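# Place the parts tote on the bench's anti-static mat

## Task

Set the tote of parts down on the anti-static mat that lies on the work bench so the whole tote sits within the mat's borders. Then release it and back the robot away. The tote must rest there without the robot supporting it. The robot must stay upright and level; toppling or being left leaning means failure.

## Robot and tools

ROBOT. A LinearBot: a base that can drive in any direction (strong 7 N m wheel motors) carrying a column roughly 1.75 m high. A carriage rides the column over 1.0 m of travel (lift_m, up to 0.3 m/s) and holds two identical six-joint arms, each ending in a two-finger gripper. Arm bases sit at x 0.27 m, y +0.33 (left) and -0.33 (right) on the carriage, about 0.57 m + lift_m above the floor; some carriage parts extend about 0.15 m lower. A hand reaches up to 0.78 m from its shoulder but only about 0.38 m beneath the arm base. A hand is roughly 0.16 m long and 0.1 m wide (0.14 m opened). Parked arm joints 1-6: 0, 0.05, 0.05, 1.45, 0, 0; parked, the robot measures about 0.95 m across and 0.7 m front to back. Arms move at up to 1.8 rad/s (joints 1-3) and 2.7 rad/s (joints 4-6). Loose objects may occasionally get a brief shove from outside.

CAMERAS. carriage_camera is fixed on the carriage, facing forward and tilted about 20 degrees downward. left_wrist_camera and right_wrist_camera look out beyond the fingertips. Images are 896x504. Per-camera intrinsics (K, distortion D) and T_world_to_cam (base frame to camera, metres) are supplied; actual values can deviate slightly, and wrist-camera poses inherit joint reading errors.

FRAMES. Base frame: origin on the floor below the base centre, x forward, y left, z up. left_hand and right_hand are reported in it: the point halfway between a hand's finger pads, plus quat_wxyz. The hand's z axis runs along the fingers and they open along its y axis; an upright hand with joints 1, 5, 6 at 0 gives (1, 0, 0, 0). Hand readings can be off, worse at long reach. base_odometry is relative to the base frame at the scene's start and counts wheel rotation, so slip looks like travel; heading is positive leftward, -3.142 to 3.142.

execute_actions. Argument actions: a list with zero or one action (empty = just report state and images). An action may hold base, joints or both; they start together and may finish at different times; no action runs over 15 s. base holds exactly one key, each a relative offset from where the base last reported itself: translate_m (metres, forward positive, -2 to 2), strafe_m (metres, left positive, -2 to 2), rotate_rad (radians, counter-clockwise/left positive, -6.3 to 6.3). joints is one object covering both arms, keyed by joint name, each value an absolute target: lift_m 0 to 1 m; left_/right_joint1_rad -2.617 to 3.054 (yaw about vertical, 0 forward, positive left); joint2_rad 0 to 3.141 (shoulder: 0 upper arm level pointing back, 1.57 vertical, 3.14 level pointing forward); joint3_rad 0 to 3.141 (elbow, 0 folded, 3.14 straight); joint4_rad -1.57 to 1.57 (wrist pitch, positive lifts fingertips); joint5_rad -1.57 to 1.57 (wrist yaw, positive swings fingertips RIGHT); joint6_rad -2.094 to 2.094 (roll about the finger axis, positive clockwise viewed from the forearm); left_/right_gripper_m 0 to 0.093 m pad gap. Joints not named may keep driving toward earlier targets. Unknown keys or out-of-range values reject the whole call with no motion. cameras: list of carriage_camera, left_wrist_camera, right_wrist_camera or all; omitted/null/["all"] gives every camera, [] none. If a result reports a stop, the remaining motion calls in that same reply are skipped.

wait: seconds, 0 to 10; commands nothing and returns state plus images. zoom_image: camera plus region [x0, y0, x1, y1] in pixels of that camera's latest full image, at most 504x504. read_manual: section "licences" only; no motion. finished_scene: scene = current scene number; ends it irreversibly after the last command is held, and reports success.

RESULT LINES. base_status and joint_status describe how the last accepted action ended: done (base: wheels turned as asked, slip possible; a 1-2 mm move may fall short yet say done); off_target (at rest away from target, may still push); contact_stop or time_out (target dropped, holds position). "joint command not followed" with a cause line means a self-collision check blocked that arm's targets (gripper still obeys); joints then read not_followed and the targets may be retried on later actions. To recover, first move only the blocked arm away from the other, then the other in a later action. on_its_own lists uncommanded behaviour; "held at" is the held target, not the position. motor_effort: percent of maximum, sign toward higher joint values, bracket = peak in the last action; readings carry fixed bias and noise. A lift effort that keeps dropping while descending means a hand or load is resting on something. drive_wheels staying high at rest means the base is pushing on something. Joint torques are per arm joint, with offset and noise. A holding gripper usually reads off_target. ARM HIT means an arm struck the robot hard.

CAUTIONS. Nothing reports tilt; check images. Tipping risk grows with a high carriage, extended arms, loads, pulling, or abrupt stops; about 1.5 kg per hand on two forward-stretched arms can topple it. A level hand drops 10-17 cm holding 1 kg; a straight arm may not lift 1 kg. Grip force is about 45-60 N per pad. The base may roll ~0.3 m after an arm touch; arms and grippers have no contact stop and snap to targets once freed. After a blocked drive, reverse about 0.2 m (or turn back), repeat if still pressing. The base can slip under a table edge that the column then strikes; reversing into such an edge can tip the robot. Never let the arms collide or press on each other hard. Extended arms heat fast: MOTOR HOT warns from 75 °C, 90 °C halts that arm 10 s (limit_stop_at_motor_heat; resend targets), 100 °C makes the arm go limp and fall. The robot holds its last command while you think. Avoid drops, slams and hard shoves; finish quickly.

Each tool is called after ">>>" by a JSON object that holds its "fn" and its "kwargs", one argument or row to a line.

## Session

>>> {"fn": "execute_actions", "kwargs": {
  "actions": []
}}

Scene clock: 0.00 s.
Joint torques (N m, as the arm reports them, + toward a larger angle): no reading
base_odometry: x=+0.000 y=+0.000 heading=+0.000 (m, m, rad; odometry frame)
base_status: not commanded
joint_positions: lift_m=+0.301 left_joint1_rad=+0.020 left_joint2_rad=+0.058 left_joint3_rad=+0.059 left_joint4_rad=+1.459 left_joint5_rad=+0.023 left_joint6_rad=+0.045 left_gripper_m=+0.095 right_joint1_rad=-0.014 right_joint2_rad=+0.035 right_joint3_rad=+0.064 right_joint4_rad=+1.423 right_joint5_rad=-0.012 right_joint6_rad=+0.030 right_gripper_m=+0.095
joint_status: not commanded
motor_effort: lift_m=+22 drive_wheels=+2 (%)
left_hand: x=+0.3087 y=+0.3134 z=+1.2865 quat_wxyz=(+0.998, +0.012, +0.055, +0.032) (m; base frame)
right_hand: x=+0.3087 y=-0.3150 z=+1.2868 quat_wxyz=(+0.998, -0.005, +0.060, +0.008) (m; base frame)
pictures: carriage_camera, left_wrist_camera, right_wrist_camera
camera_calibration (this result's frames):
carriage_camera: T_world_to_cam=[[0.0256014, -0.998776, 0.0423108, -0.0619731], [-0.33211, -0.0484184, -0.941997, 1.25536], [0.942893, 0.0100646, -0.332943, 0.245658], [0, 0, 0, 1]] pos_world=[0.186876, -0.00358714, 1.26696]
left_wrist_camera: T_world_to_cam=[[0.0663642, -0.994967, -0.0750712, 0.382782], [0.750049, 0.0993637, -0.653876, 0.584988], [0.658045, -0.0129131, 0.752868, -1.04609], [0, 0, 0, 1]] pos_world=[0.224201, 0.309221, 1.19881]
right_wrist_camera: T_world_to_cam=[[0.0224901, -0.997993, -0.0591988, -0.248142], [0.753902, 0.0558196, -0.654611, 0.634939], [0.656602, -0.0299078, 0.753644, -1.05597], [0, 0, 0, 1]] pos_world=[0.220252, -0.314668, 1.19678]
Images, in order (width x height): carriage_camera 896x504, left_wrist_camera 896x504, right_wrist_camera 896x504.

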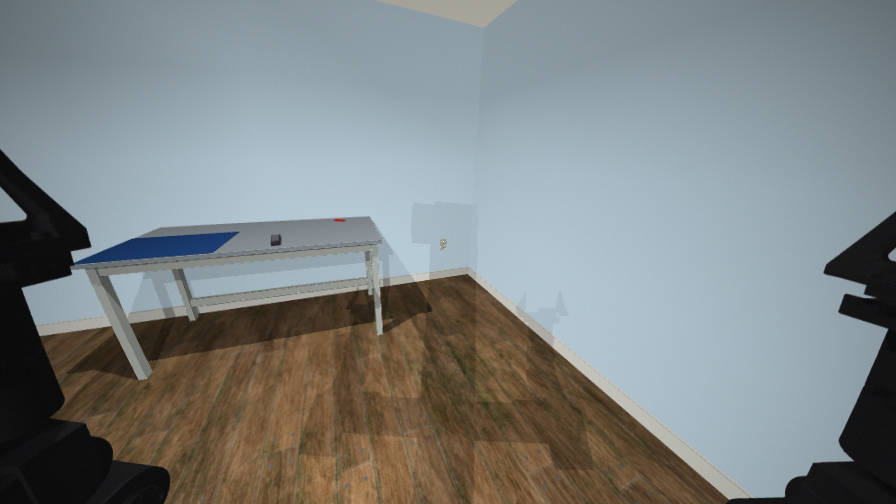

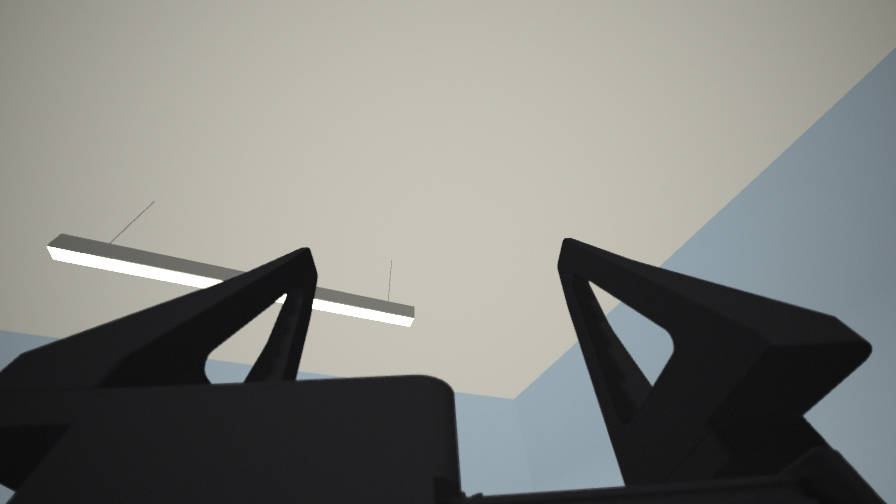

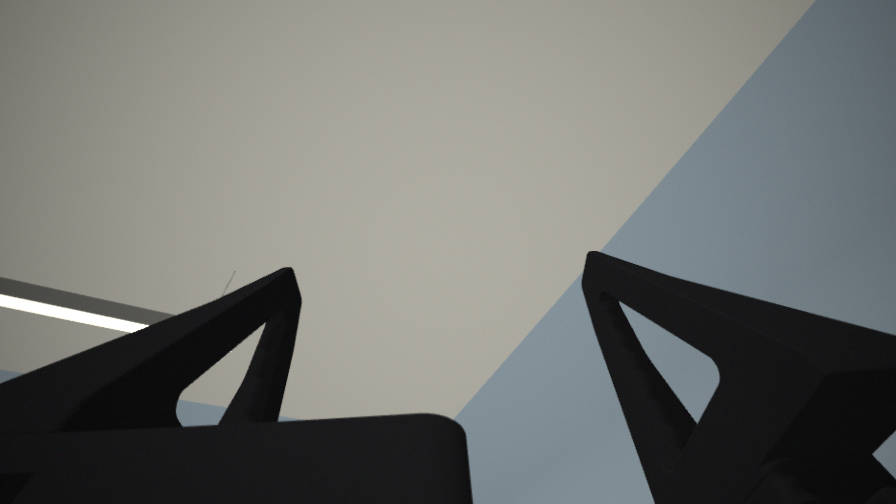

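>>> {"fn": "execute_actions", "kwargs": {
  "actions": [
    {"base":{"rotate_rad":-2.727}}
  ],
  "cameras": ["carriage_camera"]
}}

Scene clock: 10.00 s.
Joint torques (N m, as the arm reports them, + toward a larger angle): left_arm=[-0.02  3.9   6.63 -0.21 -0.02 -0.15] | right_arm=[-0.28  4.02  7.19 -0.12  0.11 -0.13]
base_odometry: x=+0.000 y=+0.000 heading=-2.726 (m, m, rad; odometry frame)
base_status: done
joint_positions: lift_m=+0.301 left_joint1_rad=+0.020 left_joint2_rad=+0.058 left_joint3_rad=+0.059 left_joint4_rad=+1.456 left_joint5_rad=+0.023 left_joint6_rad=+0.045 left_gripper_m=+0.095 right_joint1_rad=-0.014 right_joint2_rad=+0.035 right_joint3_rad=+0.064 right_joint4_rad=+1.420 right_joint5_rad=-0.012 right_joint6_rad=+0.030 right_gripper_m=+0.095
joint_status: not commanded
motor_effort: lift_m=+22(22) drive_wheels=+8(15) (%)
left_hand: x=+0.3093 y=+0.3134 z=+1.2864 quat_wxyz=(+0.998, +0.012, +0.056, +0.032) (m; base frame)
right_hand: x=+0.3096 y=-0.3151 z=+1.2867 quat_wxyz=(+0.998, -0.004, +0.061, +0.008) (m; base frame)
pictures: carriage_camera
camera_calibration (this result's frames):
carriage_camera: T_world_to_cam=[[0.0256014, -0.998776, 0.0423108, -0.0619731], [-0.33211, -0.0484184, -0.941997, 1.25536], [0.942893, 0.0100646, -0.332943, 0.245658], [0, 0, 0, 1]] pos_world=[0.186876, -0.00358714, 1.26696]
Images, in order (width x height): carriage_camera 896x504.

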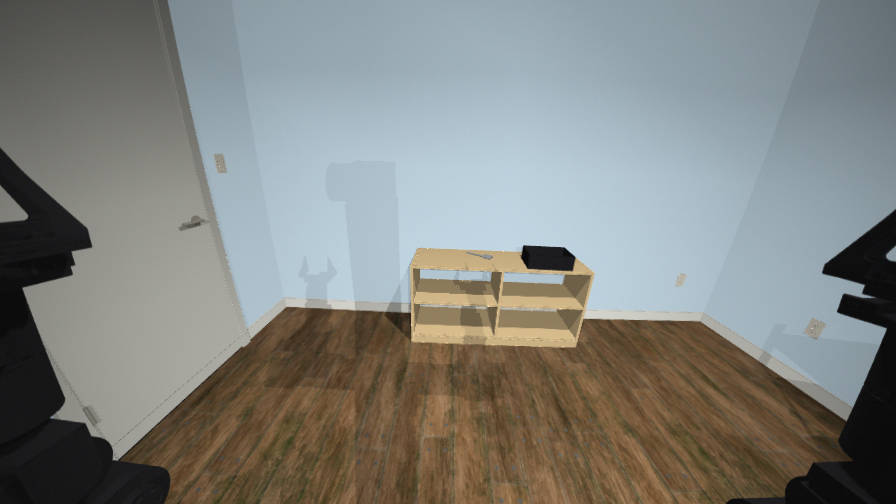

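>>> {"fn": "zoom_image", "kwargs": {
  "camera": "carriage_camera",
  "region": [400, 230, 600, 360]
}}

Region (400, 230, 600, 360) of carriage_camera's 896x504 image, scaled by 2.520, with more detail than that image has; it fills the top 328 rows of this view, and the rest is white.

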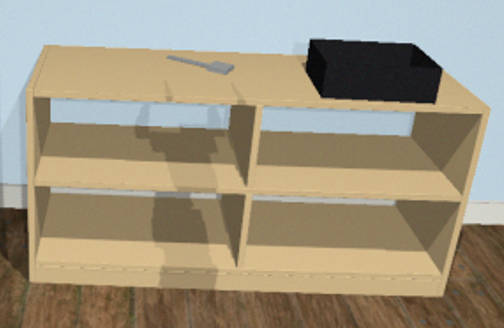

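>>> {"fn": "execute_actions", "kwargs": {
  "actions": [
    {"base":{"translate_m":1.0}}
  ],
  "cameras": []
}}

>>> {"fn": "execute_actions", "kwargs": {
  "actions": [
    {"base":{"strafe_m":-0.665}}
  ],
  "cameras": ["carriage_camera"]
}}

>>> {"fn": "zoom_image", "kwargs": {
  "camera": "carriage_camera",
  "region": [330, 280, 580, 460]
}}

Scene clock: 27.20 s.
Joint torques (N m, as the arm reports them, + toward a larger angle): left_arm=[-0.02  3.88  6.57 -0.23 -0.03 -0.13] | right_arm=[-0.16  4.08  7.23 -0.12  0.09 -0.11]
base_odometry: x=-0.916 y=-0.402 heading=-2.728 (m, m, rad; odometry frame)
base_status: done
joint_positions: lift_m=+0.301 left_joint1_rad=+0.020 left_joint2_rad=+0.058 left_joint3_rad=+0.059 left_joint4_rad=+1.458 left_joint5_rad=+0.023 left_joint6_rad=+0.045 left_gripper_m=+0.095 right_joint1_rad=-0.014 right_joint2_rad=+0.035 right_joint3_rad=+0.064 right_joint4_rad=+1.420 right_joint5_rad=-0.012 right_joint6_rad=+0.030 right_gripper_m=+0.095
joint_status: not commanded
motor_effort: lift_m=+22(22) drive_wheels=-9(20) (%)
left_hand: x=+0.3090 y=+0.3134 z=+1.2864 quat_wxyz=(+0.998, +0.012, +0.056, +0.032) (m; base frame)
right_hand: x=+0.3096 y=-0.3151 z=+1.2867 quat_wxyz=(+0.998, -0.004, +0.061, +0.008) (m; base frame)
pictures: none
No camera images: the call's "cameras" was empty. Leave "cameras" out to get every camera's image.

Scene clock: 30.73 s.
Joint torques (N m, as the arm reports them, + toward a larger angle): left_arm=[ 0.    3.9   6.64 -0.22 -0.02 -0.15] | right_arm=[-0.4   3.95  7.18 -0.16  0.1  -0.11]
base_odometry: x=-1.183 y=+0.207 heading=-2.727 (m, m, rad; odometry frame)
base_status: done
joint_positions: lift_m=+0.301 left_joint1_rad=+0.020 left_joint2_rad=+0.058 left_joint3_rad=+0.059 left_joint4_rad=+1.456 left_joint5_rad=+0.023 left_joint6_rad=+0.045 left_gripper_m=+0.095 right_joint1_rad=-0.014 right_joint2_rad=+0.035 right_joint3_rad=+0.064 right_joint4_rad=+1.421 right_joint5_rad=-0.012 right_joint6_rad=+0.030 right_gripper_m=+0.095
joint_status: not commanded
motor_effort: lift_m=+22(22) drive_wheels=-3(11) (%)
left_hand: x=+0.3093 y=+0.3134 z=+1.2864 quat_wxyz=(+0.998, +0.012, +0.056, +0.032) (m; base frame)
right_hand: x=+0.3091 y=-0.3150 z=+1.2868 quat_wxyz=(+0.998, -0.005, +0.061, +0.008) (m; base frame)
pictures: carriage_camera
camera_calibration (this result's frames):
carriage_camera: T_world_to_cam=[[0.0256014, -0.998776, 0.0423108, -0.0619731], [-0.33211, -0.0484184, -0.941997, 1.25536], [0.942893, 0.0100646, -0.332943, 0.245658], [0, 0, 0, 1]] pos_world=[0.186876, -0.00358714, 1.26696]
Images, in order (width x height): carriage_camera 896x504.

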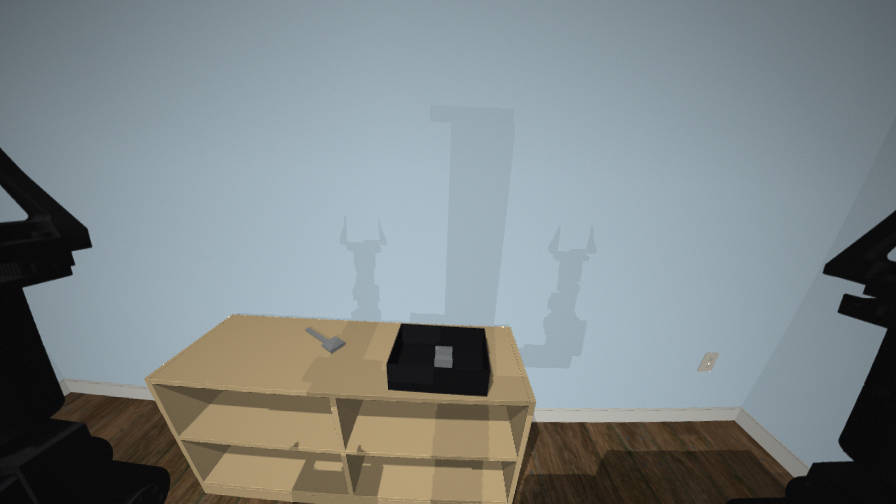

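Region (330, 280, 580, 460) of carriage_camera's 896x504 image, scaled by 2.016, with more detail than that image has; it fills the top 363 rows of this view, and the rest is white.

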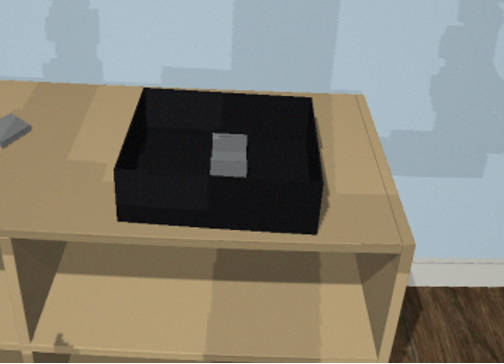

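>>> {"fn": "execute_actions", "kwargs": {
  "actions": [
    {"base":{"translate_m":0.322},"joints":{"left_joint1_rad":-0.52,"left_joint2_rad":2.017,"left_joint3_rad":1.017,"left_joint4_rad":-0.571,"left_joint5_rad":0,"left_joint6_rad":-0.505,"right_joint1_rad":0.605,"right_joint2_rad":2.017,"right_joint3_rad":1.017,"right_joint4_rad":-0.571,"right_joint5_rad":0,"right_joint6_rad":0.635,"left_gripper_m":0.075,"right_gripper_m":0.075,"lift_m":0.29}}
  ]
}}

Scene clock: 48.67 s.
Joint torques (N m, as the arm reports them, + toward a larger angle): left_arm=[-0.6  -7.3   6.1   0.32 -0.1  -0.23] | right_arm=[ 0.   -9.15  6.22  0.26  0.17 -0.1 ]
base_odometry: x=-1.478 y=+0.078 heading=-2.728 (m, m, rad; odometry frame)
base_status: done
joint_positions: lift_m=+0.290 left_joint1_rad=-0.512 left_joint2_rad=+2.014 left_joint3_rad=+1.010 left_joint4_rad=-0.568 left_joint5_rad=+0.007 left_joint6_rad=-0.497 left_gripper_m=+0.075 right_joint1_rad=+0.601 right_joint2_rad=+2.016 right_joint3_rad=+1.012 right_joint4_rad=-0.569 right_joint5_rad=-0.002 right_joint6_rad=+0.628 right_gripper_m=+0.075
joint_status: all done
motor_effort: lift_m=+21(24) drive_wheels=-8(16) (%)
left_hand: x=+0.5543 y=+0.1612 z=+0.7734 quat_wxyz=(-0.002, +0.008, +1.000, -0.003) (m; base frame)
right_hand: x=+0.5400 y=-0.1382 z=+0.7729 quat_wxyz=(-0.001, +0.014, +1.000, +0.000) (m; base frame)
pictures: carriage_camera, left_wrist_camera, right_wrist_camera
camera_calibration (this result's frames):
carriage_camera: T_world_to_cam=[[0.0256014, -0.998776, 0.0423108, -0.0614907], [-0.33211, -0.0484184, -0.941997, 1.24462], [0.942893, 0.0100646, -0.332943, 0.241862], [0, 0, 0, 1]] pos_world=[0.186876, -0.00358714, 1.25556]
left_wrist_camera: T_world_to_cam=[[-0.0245679, -0.998329, 0.0523112, 0.129051], [-0.818883, 0.0501119, 0.571769, 0.0101048], [-0.573435, -0.0287895, -0.818745, 1.0772], [0, 0, 0, 1]] pos_world=[0.629147, 0.159341, 0.869421]
right_wrist_camera: T_world_to_cam=[[-0.0412773, -0.996962, 0.0660488, -0.16956], [-0.823902, 0.0713593, 0.562223, 0.0278489], [-0.565228, -0.0312106, -0.824344, 1.064], [0, 0, 0, 1]] pos_world=[0.617349, -0.137824, 0.872645]
Images, in order (width x height): carriage_camera 896x504, left_wrist_camera 896x504, right_wrist_camera 896x504.

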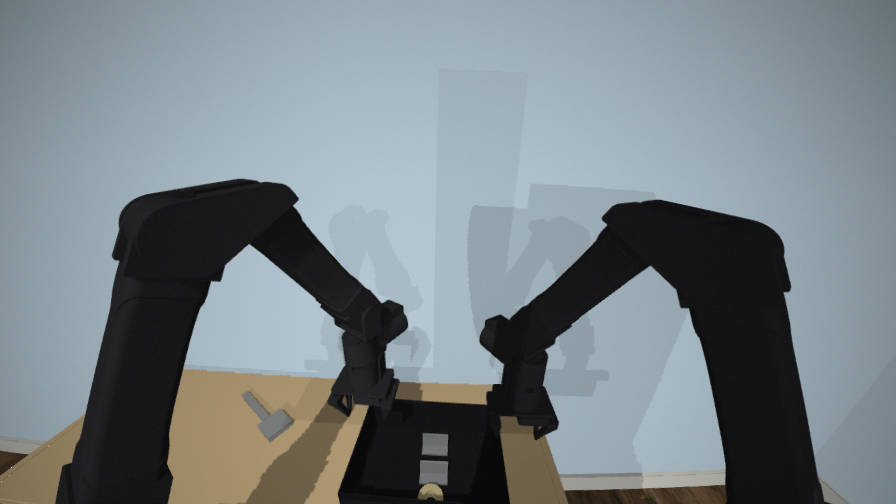

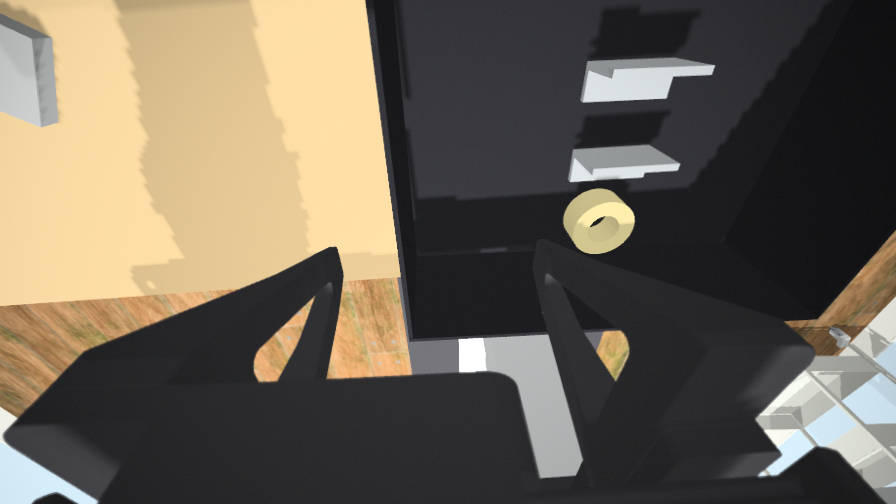

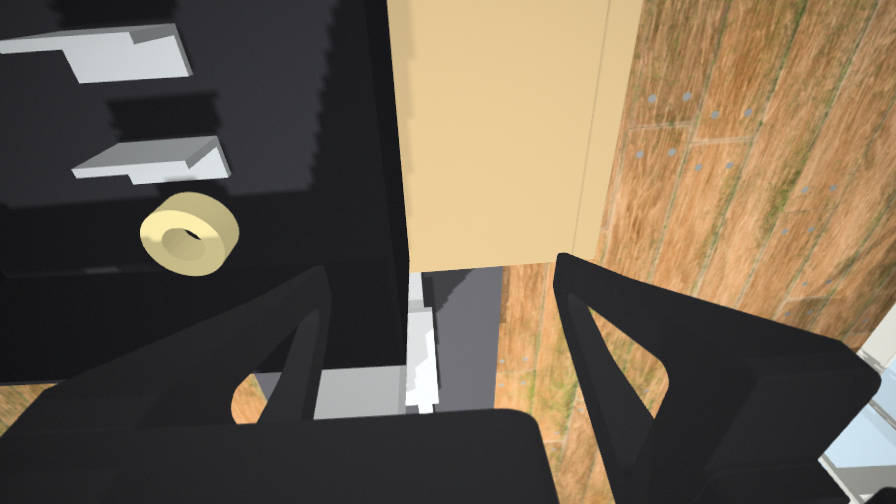

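>>> {"fn": "execute_actions", "kwargs": {
  "actions": [
    {"base":{"strafe_m":0.02},"joints":{"lift_m":0.26}}
  ],
  "cameras": ["left_wrist_camera","right_wrist_camera"]
}}

>>> {"fn": "execute_actions", "kwargs": {
  "actions": [
    {"joints":{"lift_m":0.193}}
  ],
  "cameras": ["left_wrist_camera","right_wrist_camera"]
}}

Scene clock: 57.07 s.
Joint torques (N m, as the arm reports them, + toward a larger angle): left_arm=[-0.4  -7.35  6.11  0.33 -0.1  -0.22] | right_arm=[-0.07 -9.18  6.19  0.27  0.18 -0.08]
base_odometry: x=-1.471 y=+0.060 heading=-2.729 (m, m, rad; odometry frame)
base_status: done
joint_positions: lift_m=+0.260 left_joint1_rad=-0.515 left_joint2_rad=+2.015 left_joint3_rad=+1.010 left_joint4_rad=-0.570 left_joint5_rad=+0.005 left_joint6_rad=-0.497 left_gripper_m=+0.075 right_joint1_rad=+0.601 right_joint2_rad=+2.017 right_joint3_rad=+1.012 right_joint4_rad=-0.569 right_joint5_rad=-0.001 right_joint6_rad=+0.629 right_gripper_m=+0.075
joint_status: all done
motor_effort: lift_m=+21(22) drive_wheels=+6(10) (%)
left_hand: x=+0.5534 y=+0.1609 z=+0.7430 quat_wxyz=(-0.003, +0.009, +1.000, -0.002) (m; base frame)
right_hand: x=+0.5396 y=-0.1384 z=+0.7426 quat_wxyz=(-0.002, +0.014, +1.000, -0.001) (m; base frame)
pictures: left_wrist_camera, right_wrist_camera
camera_calibration (this result's frames):
left_wrist_camera: T_world_to_cam=[[-0.0271461, -0.998378, 0.05005, 0.133354], [-0.817737, 0.0509762, 0.57333, 0.0248136], [-0.574952, -0.0253641, -0.817794, 1.05142], [0, 0, 0, 1]] pos_world=[0.628425, 0.158541, 0.838942]
right_wrist_camera: T_world_to_cam=[[-0.0408314, -0.996842, 0.0681043, -0.169508], [-0.823408, 0.0721806, 0.56284, 0.0440206], [-0.565978, -0.0330961, -0.823755, 1.03849], [0, 0, 0, 1]] pos_world=[0.617089, -0.13778, 0.842231]
Images, in order (width x height): left_wrist_camera 896x504, right_wrist_camera 896x504.

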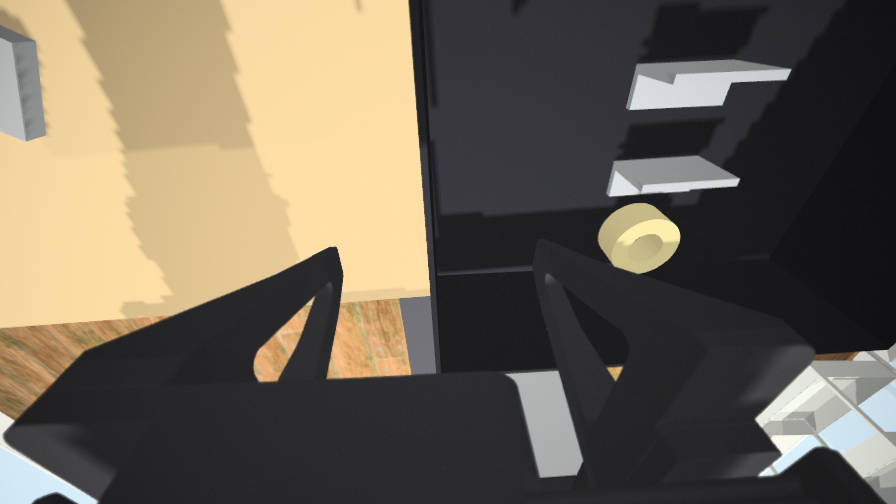

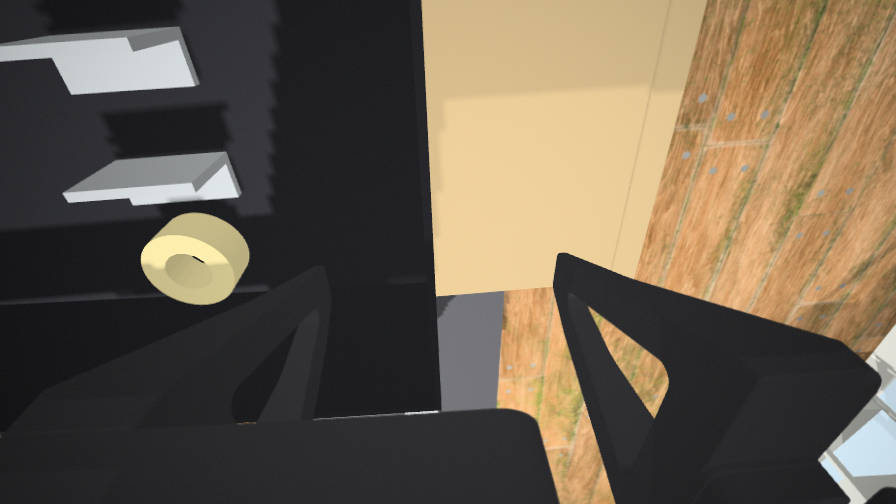

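Scene clock: 57.87 s.
Joint torques (N m, as the arm reports them, + toward a larger angle): left_arm=[-0.37 -7.55  5.99  0.31 -0.1  -0.23] | right_arm=[-0.04 -9.41  6.22  0.29  0.14 -0.08]
base_odometry: x=-1.471 y=+0.060 heading=-2.729 (m, m, rad; odometry frame)
base_status: not commanded
joint_positions: lift_m=+0.193 left_joint1_rad=-0.515 left_joint2_rad=+2.017 left_joint3_rad=+1.010 left_joint4_rad=-0.570 left_joint5_rad=+0.005 left_joint6_rad=-0.497 left_gripper_m=+0.075 right_joint1_rad=+0.601 right_joint2_rad=+2.019 right_joint3_rad=+1.012 right_joint4_rad=-0.571 right_joint5_rad=-0.001 right_joint6_rad=+0.629 right_gripper_m=+0.075
joint_status: all done
motor_effort: lift_m=+22(25) drive_wheels=+6(6) (%)
left_hand: x=+0.5531 y=+0.1611 z=+0.6753 quat_wxyz=(-0.004, +0.009, +1.000, -0.001) (m; base frame)
right_hand: x=+0.5391 y=-0.1388 z=+0.6750 quat_wxyz=(-0.003, +0.014, +1.000, -0.002) (m; base frame)
pictures: left_wrist_camera, right_wrist_camera
camera_calibration (this result's frames):
left_wrist_camera: T_world_to_cam=[[-0.0270588, -0.99845, 0.0486417, 0.137912], [-0.816701, 0.0501398, 0.574878, 0.0618778], [-0.576426, -0.0241702, -0.816792, 0.99579], [0, 0, 0, 1]] pos_world=[0.628267, 0.158664, 0.771073]
right_wrist_camera: T_world_to_cam=[[-0.0406702, -0.996701, 0.0702326, -0.166836], [-0.822112, 0.0733295, 0.564584, 0.0799931], [-0.567872, -0.0347773, -0.822382, 0.982366], [0, 0, 0, 1]] pos_world=[0.616836, -0.137987, 0.774435]
Images, in order (width x height): left_wrist_camera 896x504, right_wrist_camera 896x504.

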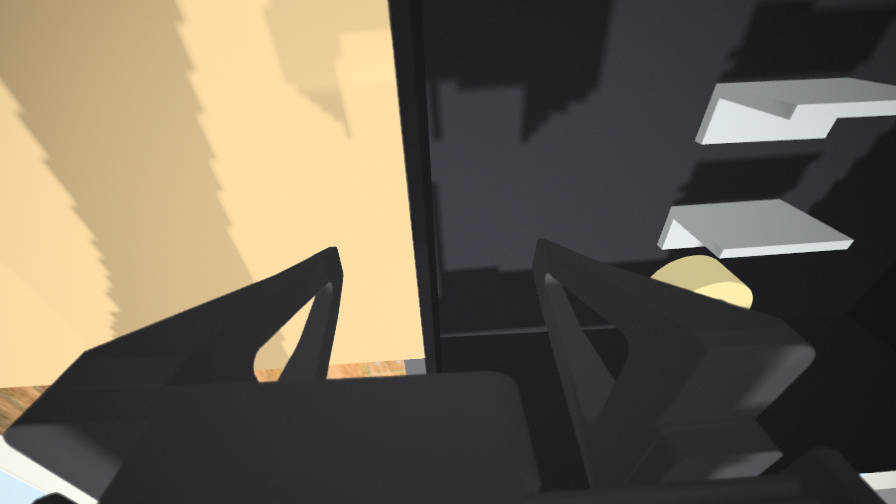

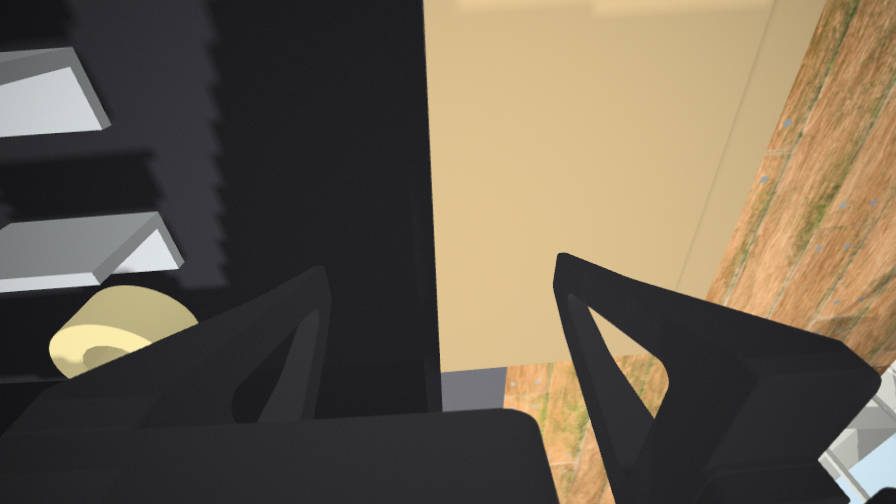

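>>> {"fn": "execute_actions", "kwargs": {
  "actions": [
    {"joints":{"left_gripper_m":0,"right_gripper_m":0}}
  ],
  "cameras": []
}}

>>> {"fn": "execute_actions", "kwargs": {
  "actions": [
    {"joints":{"lift_m":0.24}}
  ]
}}

Scene clock: 67.40 s.
Joint torques (N m, as the arm reports them, + toward a larger angle): left_arm=[-0.36 -7.52  6.05  0.32 -0.07 -0.11] | right_arm=[-0.01 -9.35  6.16  0.28  0.21 -0.1 ]
base_odometry: x=-1.471 y=+0.060 heading=-2.729 (m, m, rad; odometry frame)
base_status: not commanded
joint_positions: lift_m=+0.193 left_joint1_rad=-0.515 left_joint2_rad=+2.017 left_joint3_rad=+1.010 left_joint4_rad=-0.568 left_joint5_rad=+0.004 left_joint6_rad=-0.508 left_gripper_m=+0.003 right_joint1_rad=+0.601 right_joint2_rad=+2.019 right_joint3_rad=+1.012 right_joint4_rad=-0.569 right_joint5_rad=-0.004 right_joint6_rad=+0.631 right_gripper_m=+0.002
joint_status: all done
motor_effort: lift_m=+22(22) drive_wheels=+6(6) (%)
left_hand: x=+0.5536 y=+0.1612 z=+0.6753 quat_wxyz=(-0.003, +0.004, +1.000, +0.000) (m; base frame)
right_hand: x=+0.5391 y=-0.1382 z=+0.6750 quat_wxyz=(-0.003, +0.015, +1.000, +0.000) (m; base frame)
pictures: none
No camera images: the call's "cameras" was empty. Leave "cameras" out to get every camera's image.

Scene clock: 68.13 s.
Joint torques (N m, as the arm reports them, + toward a larger angle): left_arm=[-0.32 -7.78  5.99  0.28 -0.1  -0.11] | right_arm=[ 0.03 -9.82  6.13  0.24  0.21 -0.1 ]
base_odometry: x=-1.471 y=+0.060 heading=-2.729 (m, m, rad; odometry frame)
base_status: not commanded
joint_positions: lift_m=+0.240 left_joint1_rad=-0.515 left_joint2_rad=+2.022 left_joint3_rad=+1.010 left_joint4_rad=-0.566 left_joint5_rad=+0.006 left_joint6_rad=-0.510 left_gripper_m=+0.003 right_joint1_rad=+0.601 right_joint2_rad=+2.024 right_joint3_rad=+1.012 right_joint4_rad=-0.567 right_joint5_rad=-0.006 right_joint6_rad=+0.632 right_gripper_m=+0.002
joint_status: all done
motor_effort: lift_m=+22(28) drive_wheels=+6(7) (%)
left_hand: x=+0.5530 y=+0.1610 z=+0.7209 quat_wxyz=(-0.004, +0.003, +1.000, -0.001) (m; base frame)
right_hand: x=+0.5386 y=-0.1381 z=+0.7205 quat_wxyz=(-0.005, +0.015, +1.000, +0.000) (m; base frame)
pictures: carriage_camera, left_wrist_camera, right_wrist_camera
camera_calibration (this result's frames):
carriage_camera: T_world_to_cam=[[0.0256014, -0.998776, 0.0423108, -0.0593715], [-0.33211, -0.0484184, -0.941997, 1.19744], [0.942893, 0.0100646, -0.332943, 0.225187], [0, 0, 0, 1]] pos_world=[0.186876, -0.00358714, 1.20547]
left_wrist_camera: T_world_to_cam=[[-0.0140347, -0.998717, 0.0486629, 0.128399], [-0.816482, 0.0395404, 0.576016, 0.0363714], [-0.577201, -0.0316482, -0.815989, 1.03407], [0, 0, 0, 1]] pos_world=[0.628365, 0.159523, 0.816592]
right_wrist_camera: T_world_to_cam=[[-0.0438409, -0.996795, 0.066913, -0.165253], [-0.819434, 0.0741926, 0.568351, 0.0497356], [-0.571494, -0.0299138, -0.820061, 1.02044], [0, 0, 0, 1]] pos_world=[0.616688, -0.137888, 0.819616]
Images, in order (width x height): carriage_camera 896x504, left_wrist_camera 896x504, right_wrist_camera 896x504.

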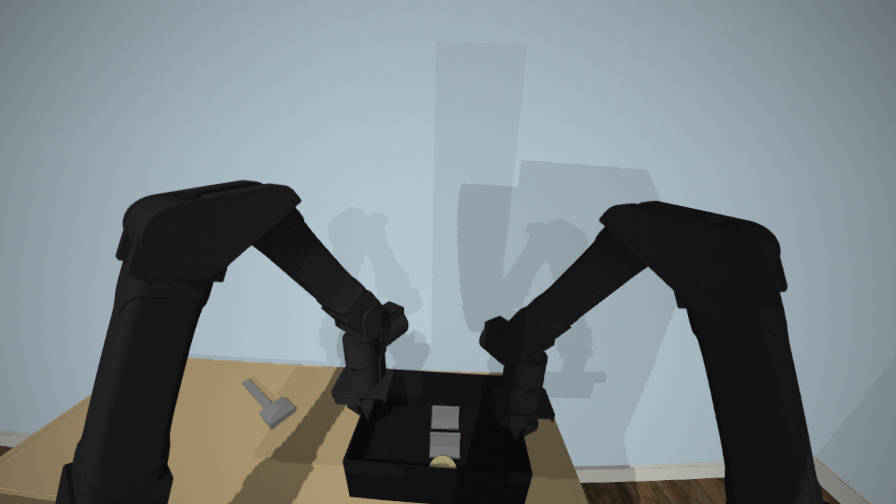

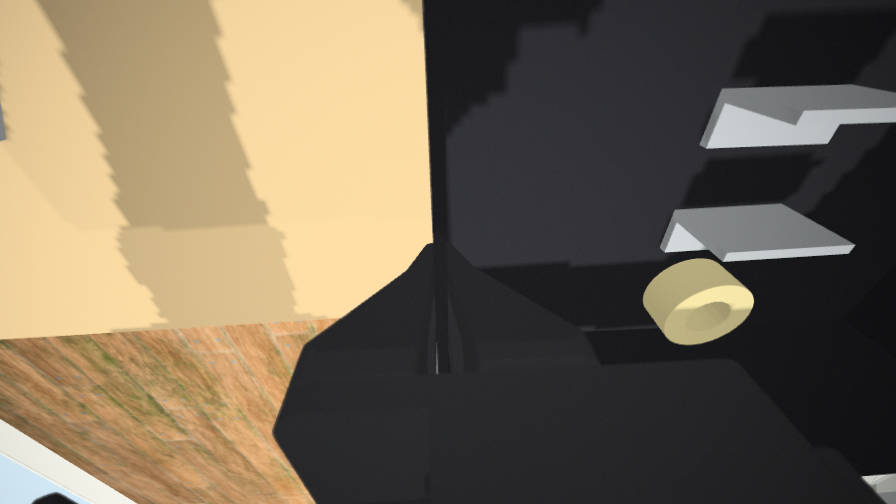

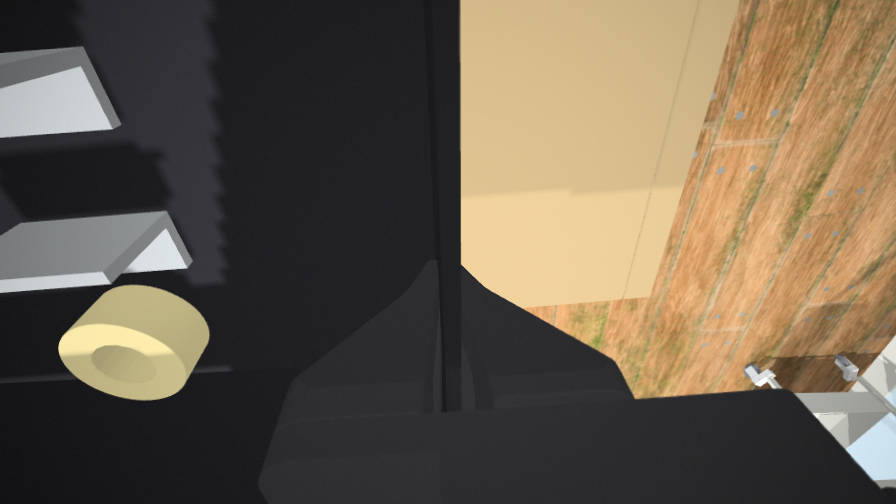

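>>> {"fn": "execute_actions", "kwargs": {
  "actions": [
    {"base":{"translate_m":-2.0}}
  ],
  "cameras": ["carriage_camera"]
}}

>>> {"fn": "execute_actions", "kwargs": {
  "actions": [
    {"base":{"rotate_rad":3.144}}
  ],
  "cameras": []
}}

>>> {"fn": "execute_actions", "kwargs": {
  "actions": [
    {"base":{"strafe_m":0.26},"joints":{"lift_m":0.42}}
  ],
  "cameras": ["carriage_camera"]
}}

>>> {"fn": "zoom_image", "kwargs": {
  "camera": "carriage_camera",
  "region": [320, 220, 580, 400]
}}

Scene clock: 82.23 s.
Joint torques (N m, as the arm reports them, + toward a larger angle): left_arm=[-0.34 -7.92  6.02  0.29 -0.1  -0.1 ] | right_arm=[ 0.01 -9.74  6.13  0.2   0.2  -0.1 ]
base_odometry: x=+0.361 y=+0.862 heading=-2.729 (m, m, rad; odometry frame)
base_status: done
joint_positions: lift_m=+0.240 left_joint1_rad=-0.515 left_joint2_rad=+2.022 left_joint3_rad=+1.010 left_joint4_rad=-0.566 left_joint5_rad=+0.006 left_joint6_rad=-0.510 left_gripper_m=+0.003 right_joint1_rad=+0.601 right_joint2_rad=+2.024 right_joint3_rad=+1.012 right_joint4_rad=-0.567 right_joint5_rad=-0.005 right_joint6_rad=+0.633 right_gripper_m=+0.002
joint_status: not commanded
motor_effort: lift_m=+22(22) drive_wheels=-3(13) (%)
left_hand: x=+0.5531 y=+0.1610 z=+0.7209 quat_wxyz=(-0.004, +0.003, +1.000, -0.001) (m; base frame)
right_hand: x=+0.5387 y=-0.1381 z=+0.7205 quat_wxyz=(-0.005, +0.016, +1.000, +0.000) (m; base frame)
pictures: carriage_camera
camera_calibration (this result's frames):
carriage_camera: T_world_to_cam=[[0.0256014, -0.998776, 0.0423108, -0.0593715], [-0.33211, -0.0484184, -0.941997, 1.19744], [0.942893, 0.0100646, -0.332943, 0.225187], [0, 0, 0, 1]] pos_world=[0.186876, -0.00358714, 1.20547]
Images, in order (width x height): carriage_camera 896x504.

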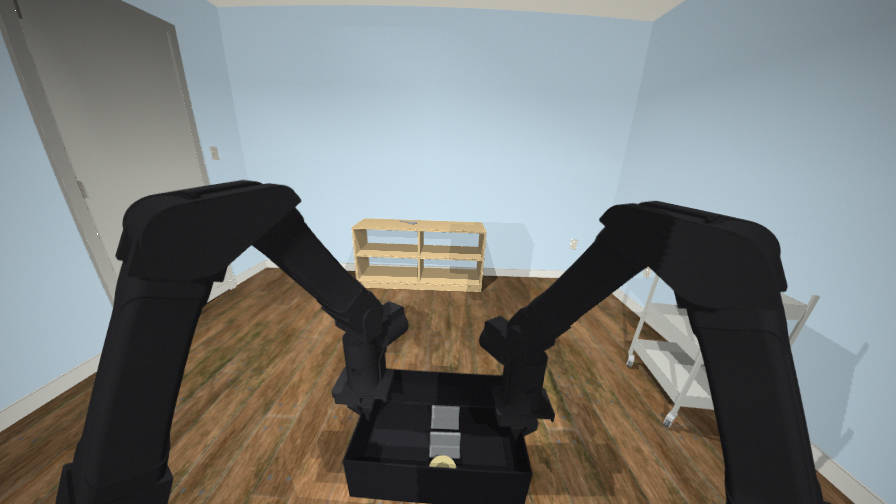

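Scene clock: 86.50 s.
Joint torques (N m, as the arm reports them, + toward a larger angle): left_arm=[-0.5  -7.88  5.98  0.25 -0.06 -0.09] | right_arm=[ 0.23 -9.86  6.15  0.15  0.17 -0.1 ]
base_odometry: x=+0.361 y=+0.862 heading=+0.415 (m, m, rad; odometry frame)
base_status: done
joint_positions: lift_m=+0.240 left_joint1_rad=-0.513 left_joint2_rad=+2.022 left_joint3_rad=+1.010 left_joint4_rad=-0.558 left_joint5_rad=+0.001 left_joint6_rad=-0.510 left_gripper_m=+0.003 right_joint1_rad=+0.599 right_joint2_rad=+2.024 right_joint3_rad=+1.012 right_joint4_rad=-0.557 right_joint5_rad=-0.001 right_joint6_rad=+0.632 right_gripper_m=+0.002
joint_status: not commanded
motor_effort: lift_m=+22(22) drive_wheels=+9(23) (%)
left_hand: x=+0.5556 y=+0.1613 z=+0.7209 quat_wxyz=(+0.000, +0.002, +1.000, -0.001) (m; base frame)
right_hand: x=+0.5414 y=-0.1380 z=+0.7205 quat_wxyz=(+0.000, +0.017, +1.000, +0.001) (m; base frame)
pictures: none
No camera images: the call's "cameras" was empty. Leave "cameras" out to get every camera's image.

Scene clock: 88.83 s.
Joint torques (N m, as the arm reports them, + toward a larger angle): left_arm=[-0.48 -8.    6.05  0.26 -0.09 -0.09] | right_arm=[-0.05 -9.9   6.11  0.24  0.16 -0.1 ]
base_odometry: x=+0.256 y=+1.099 heading=+0.416 (m, m, rad; odometry frame)
base_status: done
joint_positions: lift_m=+0.420 left_joint1_rad=-0.514 left_joint2_rad=+2.023 left_joint3_rad=+1.010 left_joint4_rad=-0.563 left_joint5_rad=+0.007 left_joint6_rad=-0.510 left_gripper_m=+0.003 right_joint1_rad=+0.601 right_joint2_rad=+2.024 right_joint3_rad=+1.012 right_joint4_rad=-0.563 right_joint5_rad=-0.004 right_joint6_rad=+0.632 right_gripper_m=+0.002
joint_status: all done
motor_effort: lift_m=+22(28) drive_wheels=-10(20) (%)
left_hand: x=+0.5537 y=+0.1610 z=+0.9004 quat_wxyz=(-0.004, +0.002, +1.000, -0.002) (m; base frame)
right_hand: x=+0.5395 y=-0.1380 z=+0.9004 quat_wxyz=(-0.003, +0.016, +1.000, +0.000) (m; base frame)
pictures: carriage_camera
camera_calibration (this result's frames):
carriage_camera: T_world_to_cam=[[0.0256014, -0.998776, 0.0423108, -0.0669869], [-0.33211, -0.0484184, -0.941997, 1.36699], [0.942893, 0.0100646, -0.332943, 0.285112], [0, 0, 0, 1]] pos_world=[0.186876, -0.00358714, 1.38546]
Images, in order (width x height): carriage_camera 896x504.

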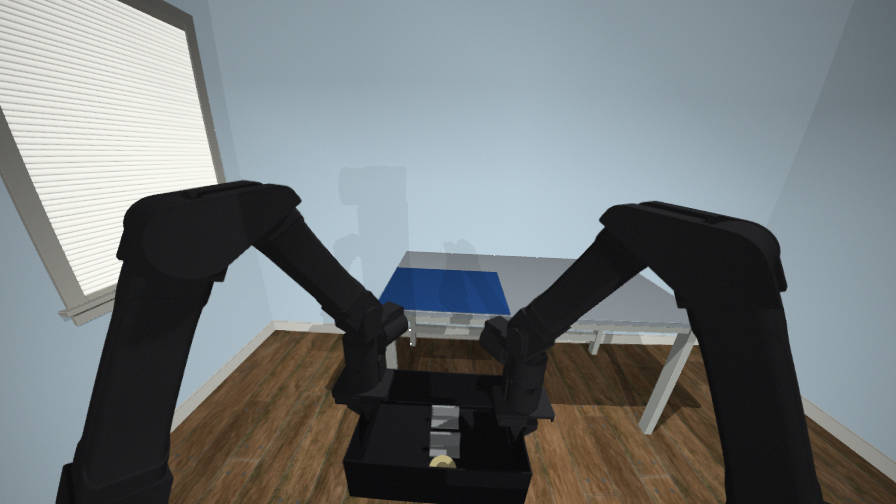

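Region (320, 220, 580, 400) of carriage_camera's 896x504 image, scaled by 1.938, with more detail than that image has; it fills the top 349 rows of this view, and the rest is white.

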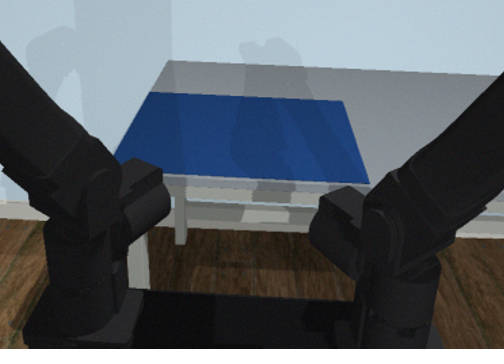

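>>> {"fn": "execute_actions", "kwargs": {
  "actions": [
    {"base":{"translate_m":0.77}}
  ],
  "cameras": []
}}

>>> {"fn": "execute_actions", "kwargs": {
  "actions": [
    {"joints":{"lift_m":0.358}}
  ]
}}

Scene clock: 98.60 s.
Joint torques (N m, as the arm reports them, + toward a larger angle): left_arm=[-0.5  -7.94  6.04  0.28 -0.1  -0.1 ] | right_arm=[-0.12 -9.83  6.15  0.23  0.18 -0.08]
base_odometry: x=+0.960 y=+1.412 heading=+0.417 (m, m, rad; odometry frame)
base_status: done
joint_positions: lift_m=+0.420 left_joint1_rad=-0.514 left_joint2_rad=+2.023 left_joint3_rad=+1.010 left_joint4_rad=-0.564 left_joint5_rad=+0.007 left_joint6_rad=-0.510 left_gripper_m=+0.003 right_joint1_rad=+0.602 right_joint2_rad=+2.024 right_joint3_rad=+1.012 right_joint4_rad=-0.565 right_joint5_rad=-0.005 right_joint6_rad=+0.633 right_gripper_m=+0.002
joint_status: not commanded
motor_effort: lift_m=+22(22) drive_wheels=-7(17) (%)
left_hand: x=+0.5535 y=+0.1612 z=+0.9004 quat_wxyz=(-0.004, +0.002, +1.000, -0.001) (m; base frame)
right_hand: x=+0.5390 y=-0.1378 z=+0.9004 quat_wxyz=(-0.004, +0.015, +1.000, +0.000) (m; base frame)
pictures: none
No camera images: the call's "cameras" was empty. Leave "cameras" out to get every camera's image.

Scene clock: 99.37 s.
Joint torques (N m, as the arm reports them, + toward a larger angle): left_arm=[-0.52 -8.15  6.01  0.27 -0.11 -0.09] | right_arm=[  0.   -10.16   5.99   0.21   0.21  -0.13]
base_odometry: x=+0.960 y=+1.412 heading=+0.417 (m, m, rad; odometry frame)
base_status: not commanded
joint_positions: lift_m=+0.358 left_joint1_rad=-0.514 left_joint2_rad=+2.026 left_joint3_rad=+1.010 left_joint4_rad=-0.565 left_joint5_rad=+0.008 left_joint6_rad=-0.510 left_gripper_m=+0.003 right_joint1_rad=+0.602 right_joint2_rad=+2.027 right_joint3_rad=+1.012 right_joint4_rad=-0.565 right_joint5_rad=-0.007 right_joint6_rad=+0.633 right_gripper_m=+0.002
joint_status: all done
motor_effort: lift_m=+23(26) drive_wheels=+7(7) (%)
left_hand: x=+0.5528 y=+0.1612 z=+0.8377 quat_wxyz=(-0.006, +0.002, +1.000, -0.001) (m; base frame)
right_hand: x=+0.5384 y=-0.1378 z=+0.8375 quat_wxyz=(-0.006, +0.016, +1.000, +0.000) (m; base frame)
pictures: carriage_camera, left_wrist_camera, right_wrist_camera
camera_calibration (this result's frames):
carriage_camera: T_world_to_cam=[[0.0256014, -0.998776, 0.0423108, -0.0643613], [-0.33211, -0.0484184, -0.941997, 1.30853], [0.942893, 0.0100646, -0.332943, 0.264451], [0, 0, 0, 1]] pos_world=[0.186876, -0.00358714, 1.3234]
left_wrist_camera: T_world_to_cam=[[-0.012339, -0.998694, 0.0495695, 0.121247], [-0.814742, 0.0387809, 0.578526, -0.0340621], [-0.579693, -0.033248, -0.814157, 1.12935], [0, 0, 0, 1]] pos_world=[0.628423, 0.159958, 0.933167]
right_wrist_camera: T_world_to_cam=[[-0.0441463, -0.996811, 0.0664676, -0.172297], [-0.818679, 0.0742272, 0.569434, -0.0182553], [-0.572552, -0.0292772, -0.819345, 1.11638], [0, 0, 0, 1]] pos_world=[0.616633, -0.137708, 0.936547]
Images, in order (width x height): carriage_camera 896x504, left_wrist_camera 896x504, right_wrist_camera 896x504.

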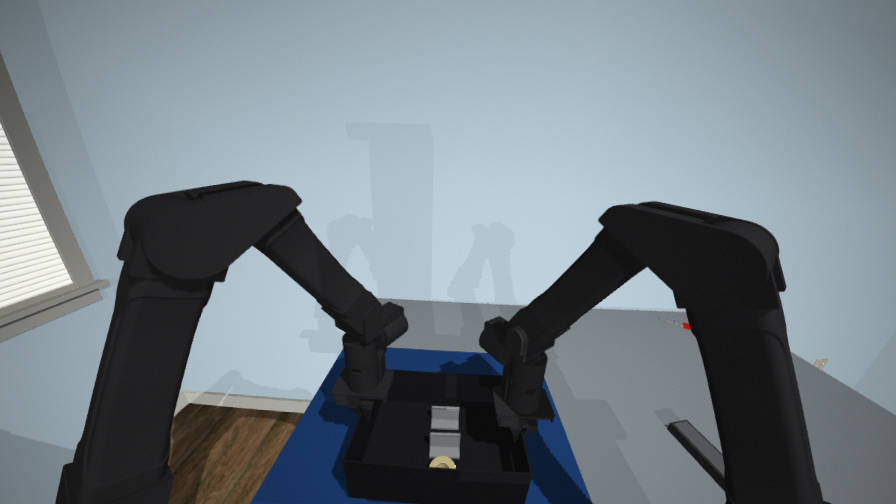

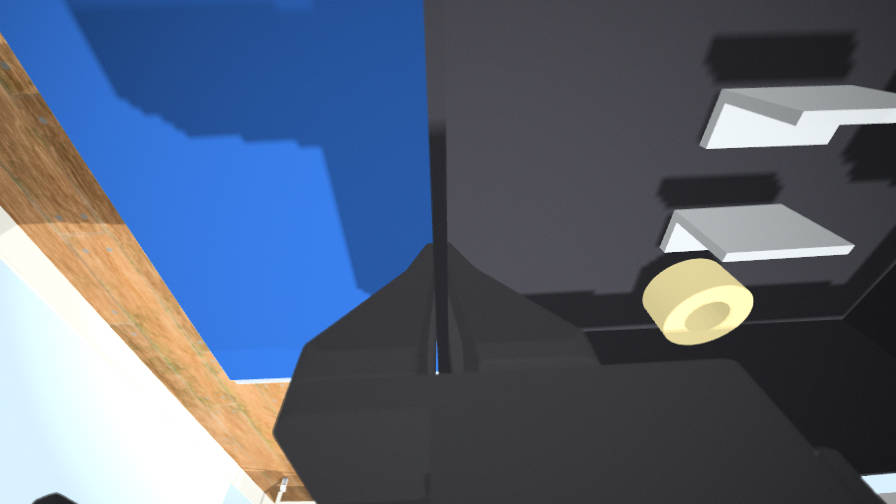

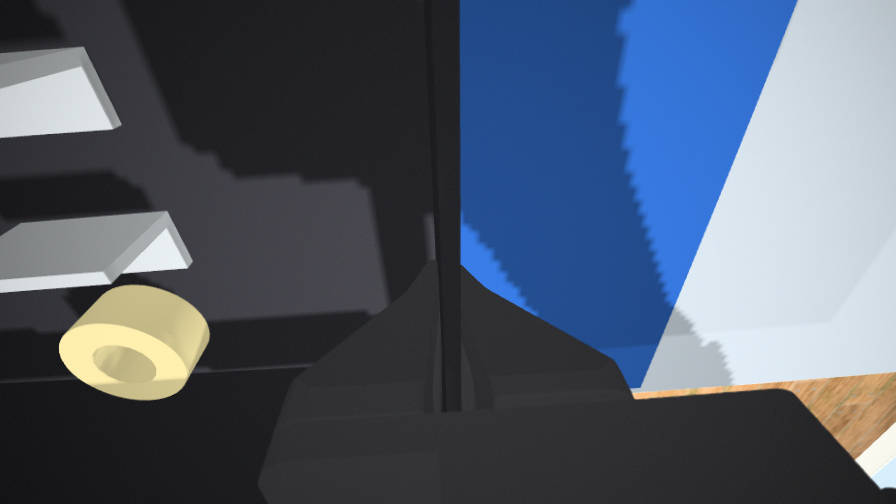

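>>> {"fn": "execute_actions", "kwargs": {
  "actions": [
    {"joints":{"lift_m":0.344}}
  ],
  "cameras": []
}}

Scene clock: 110.03 s.
Joint torques (N m, as the arm reports them, + toward a larger angle): left_arm=[-0.49 -7.24  5.93  0.4  -0.12 -0.08] | right_arm=[ 0.06 -9.01  6.05  0.32  0.23 -0.07]
base_odometry: x=+0.960 y=+1.412 heading=+0.417 (m, m, rad; odometry frame)
base_status: not commanded
joint_positions: lift_m=+0.344 left_joint1_rad=-0.514 left_joint2_rad=+2.014 left_joint3_rad=+1.012 left_joint4_rad=-0.578 left_joint5_rad=+0.009 left_joint6_rad=-0.510 left_gripper_m=+0.003 right_joint1_rad=+0.602 right_joint2_rad=+2.015 right_joint3_rad=+1.013 right_joint4_rad=-0.580 right_joint5_rad=-0.007 right_joint6_rad=+0.633 right_gripper_m=+0.002
joint_status: all done
motor_effort: lift_m=+18(20) drive_wheels=+6(8) (%)
left_hand: x=+0.5522 y=+0.1615 z=+0.8277 quat_wxyz=(-0.006, +0.002, +1.000, -0.001) (m; base frame)
right_hand: x=+0.5376 y=-0.1384 z=+0.8278 quat_wxyz=(-0.007, +0.016, +1.000, +0.000) (m; base frame)
pictures: none
No camera images: the call's "cameras" was empty. Leave "cameras" out to get every camera's image.


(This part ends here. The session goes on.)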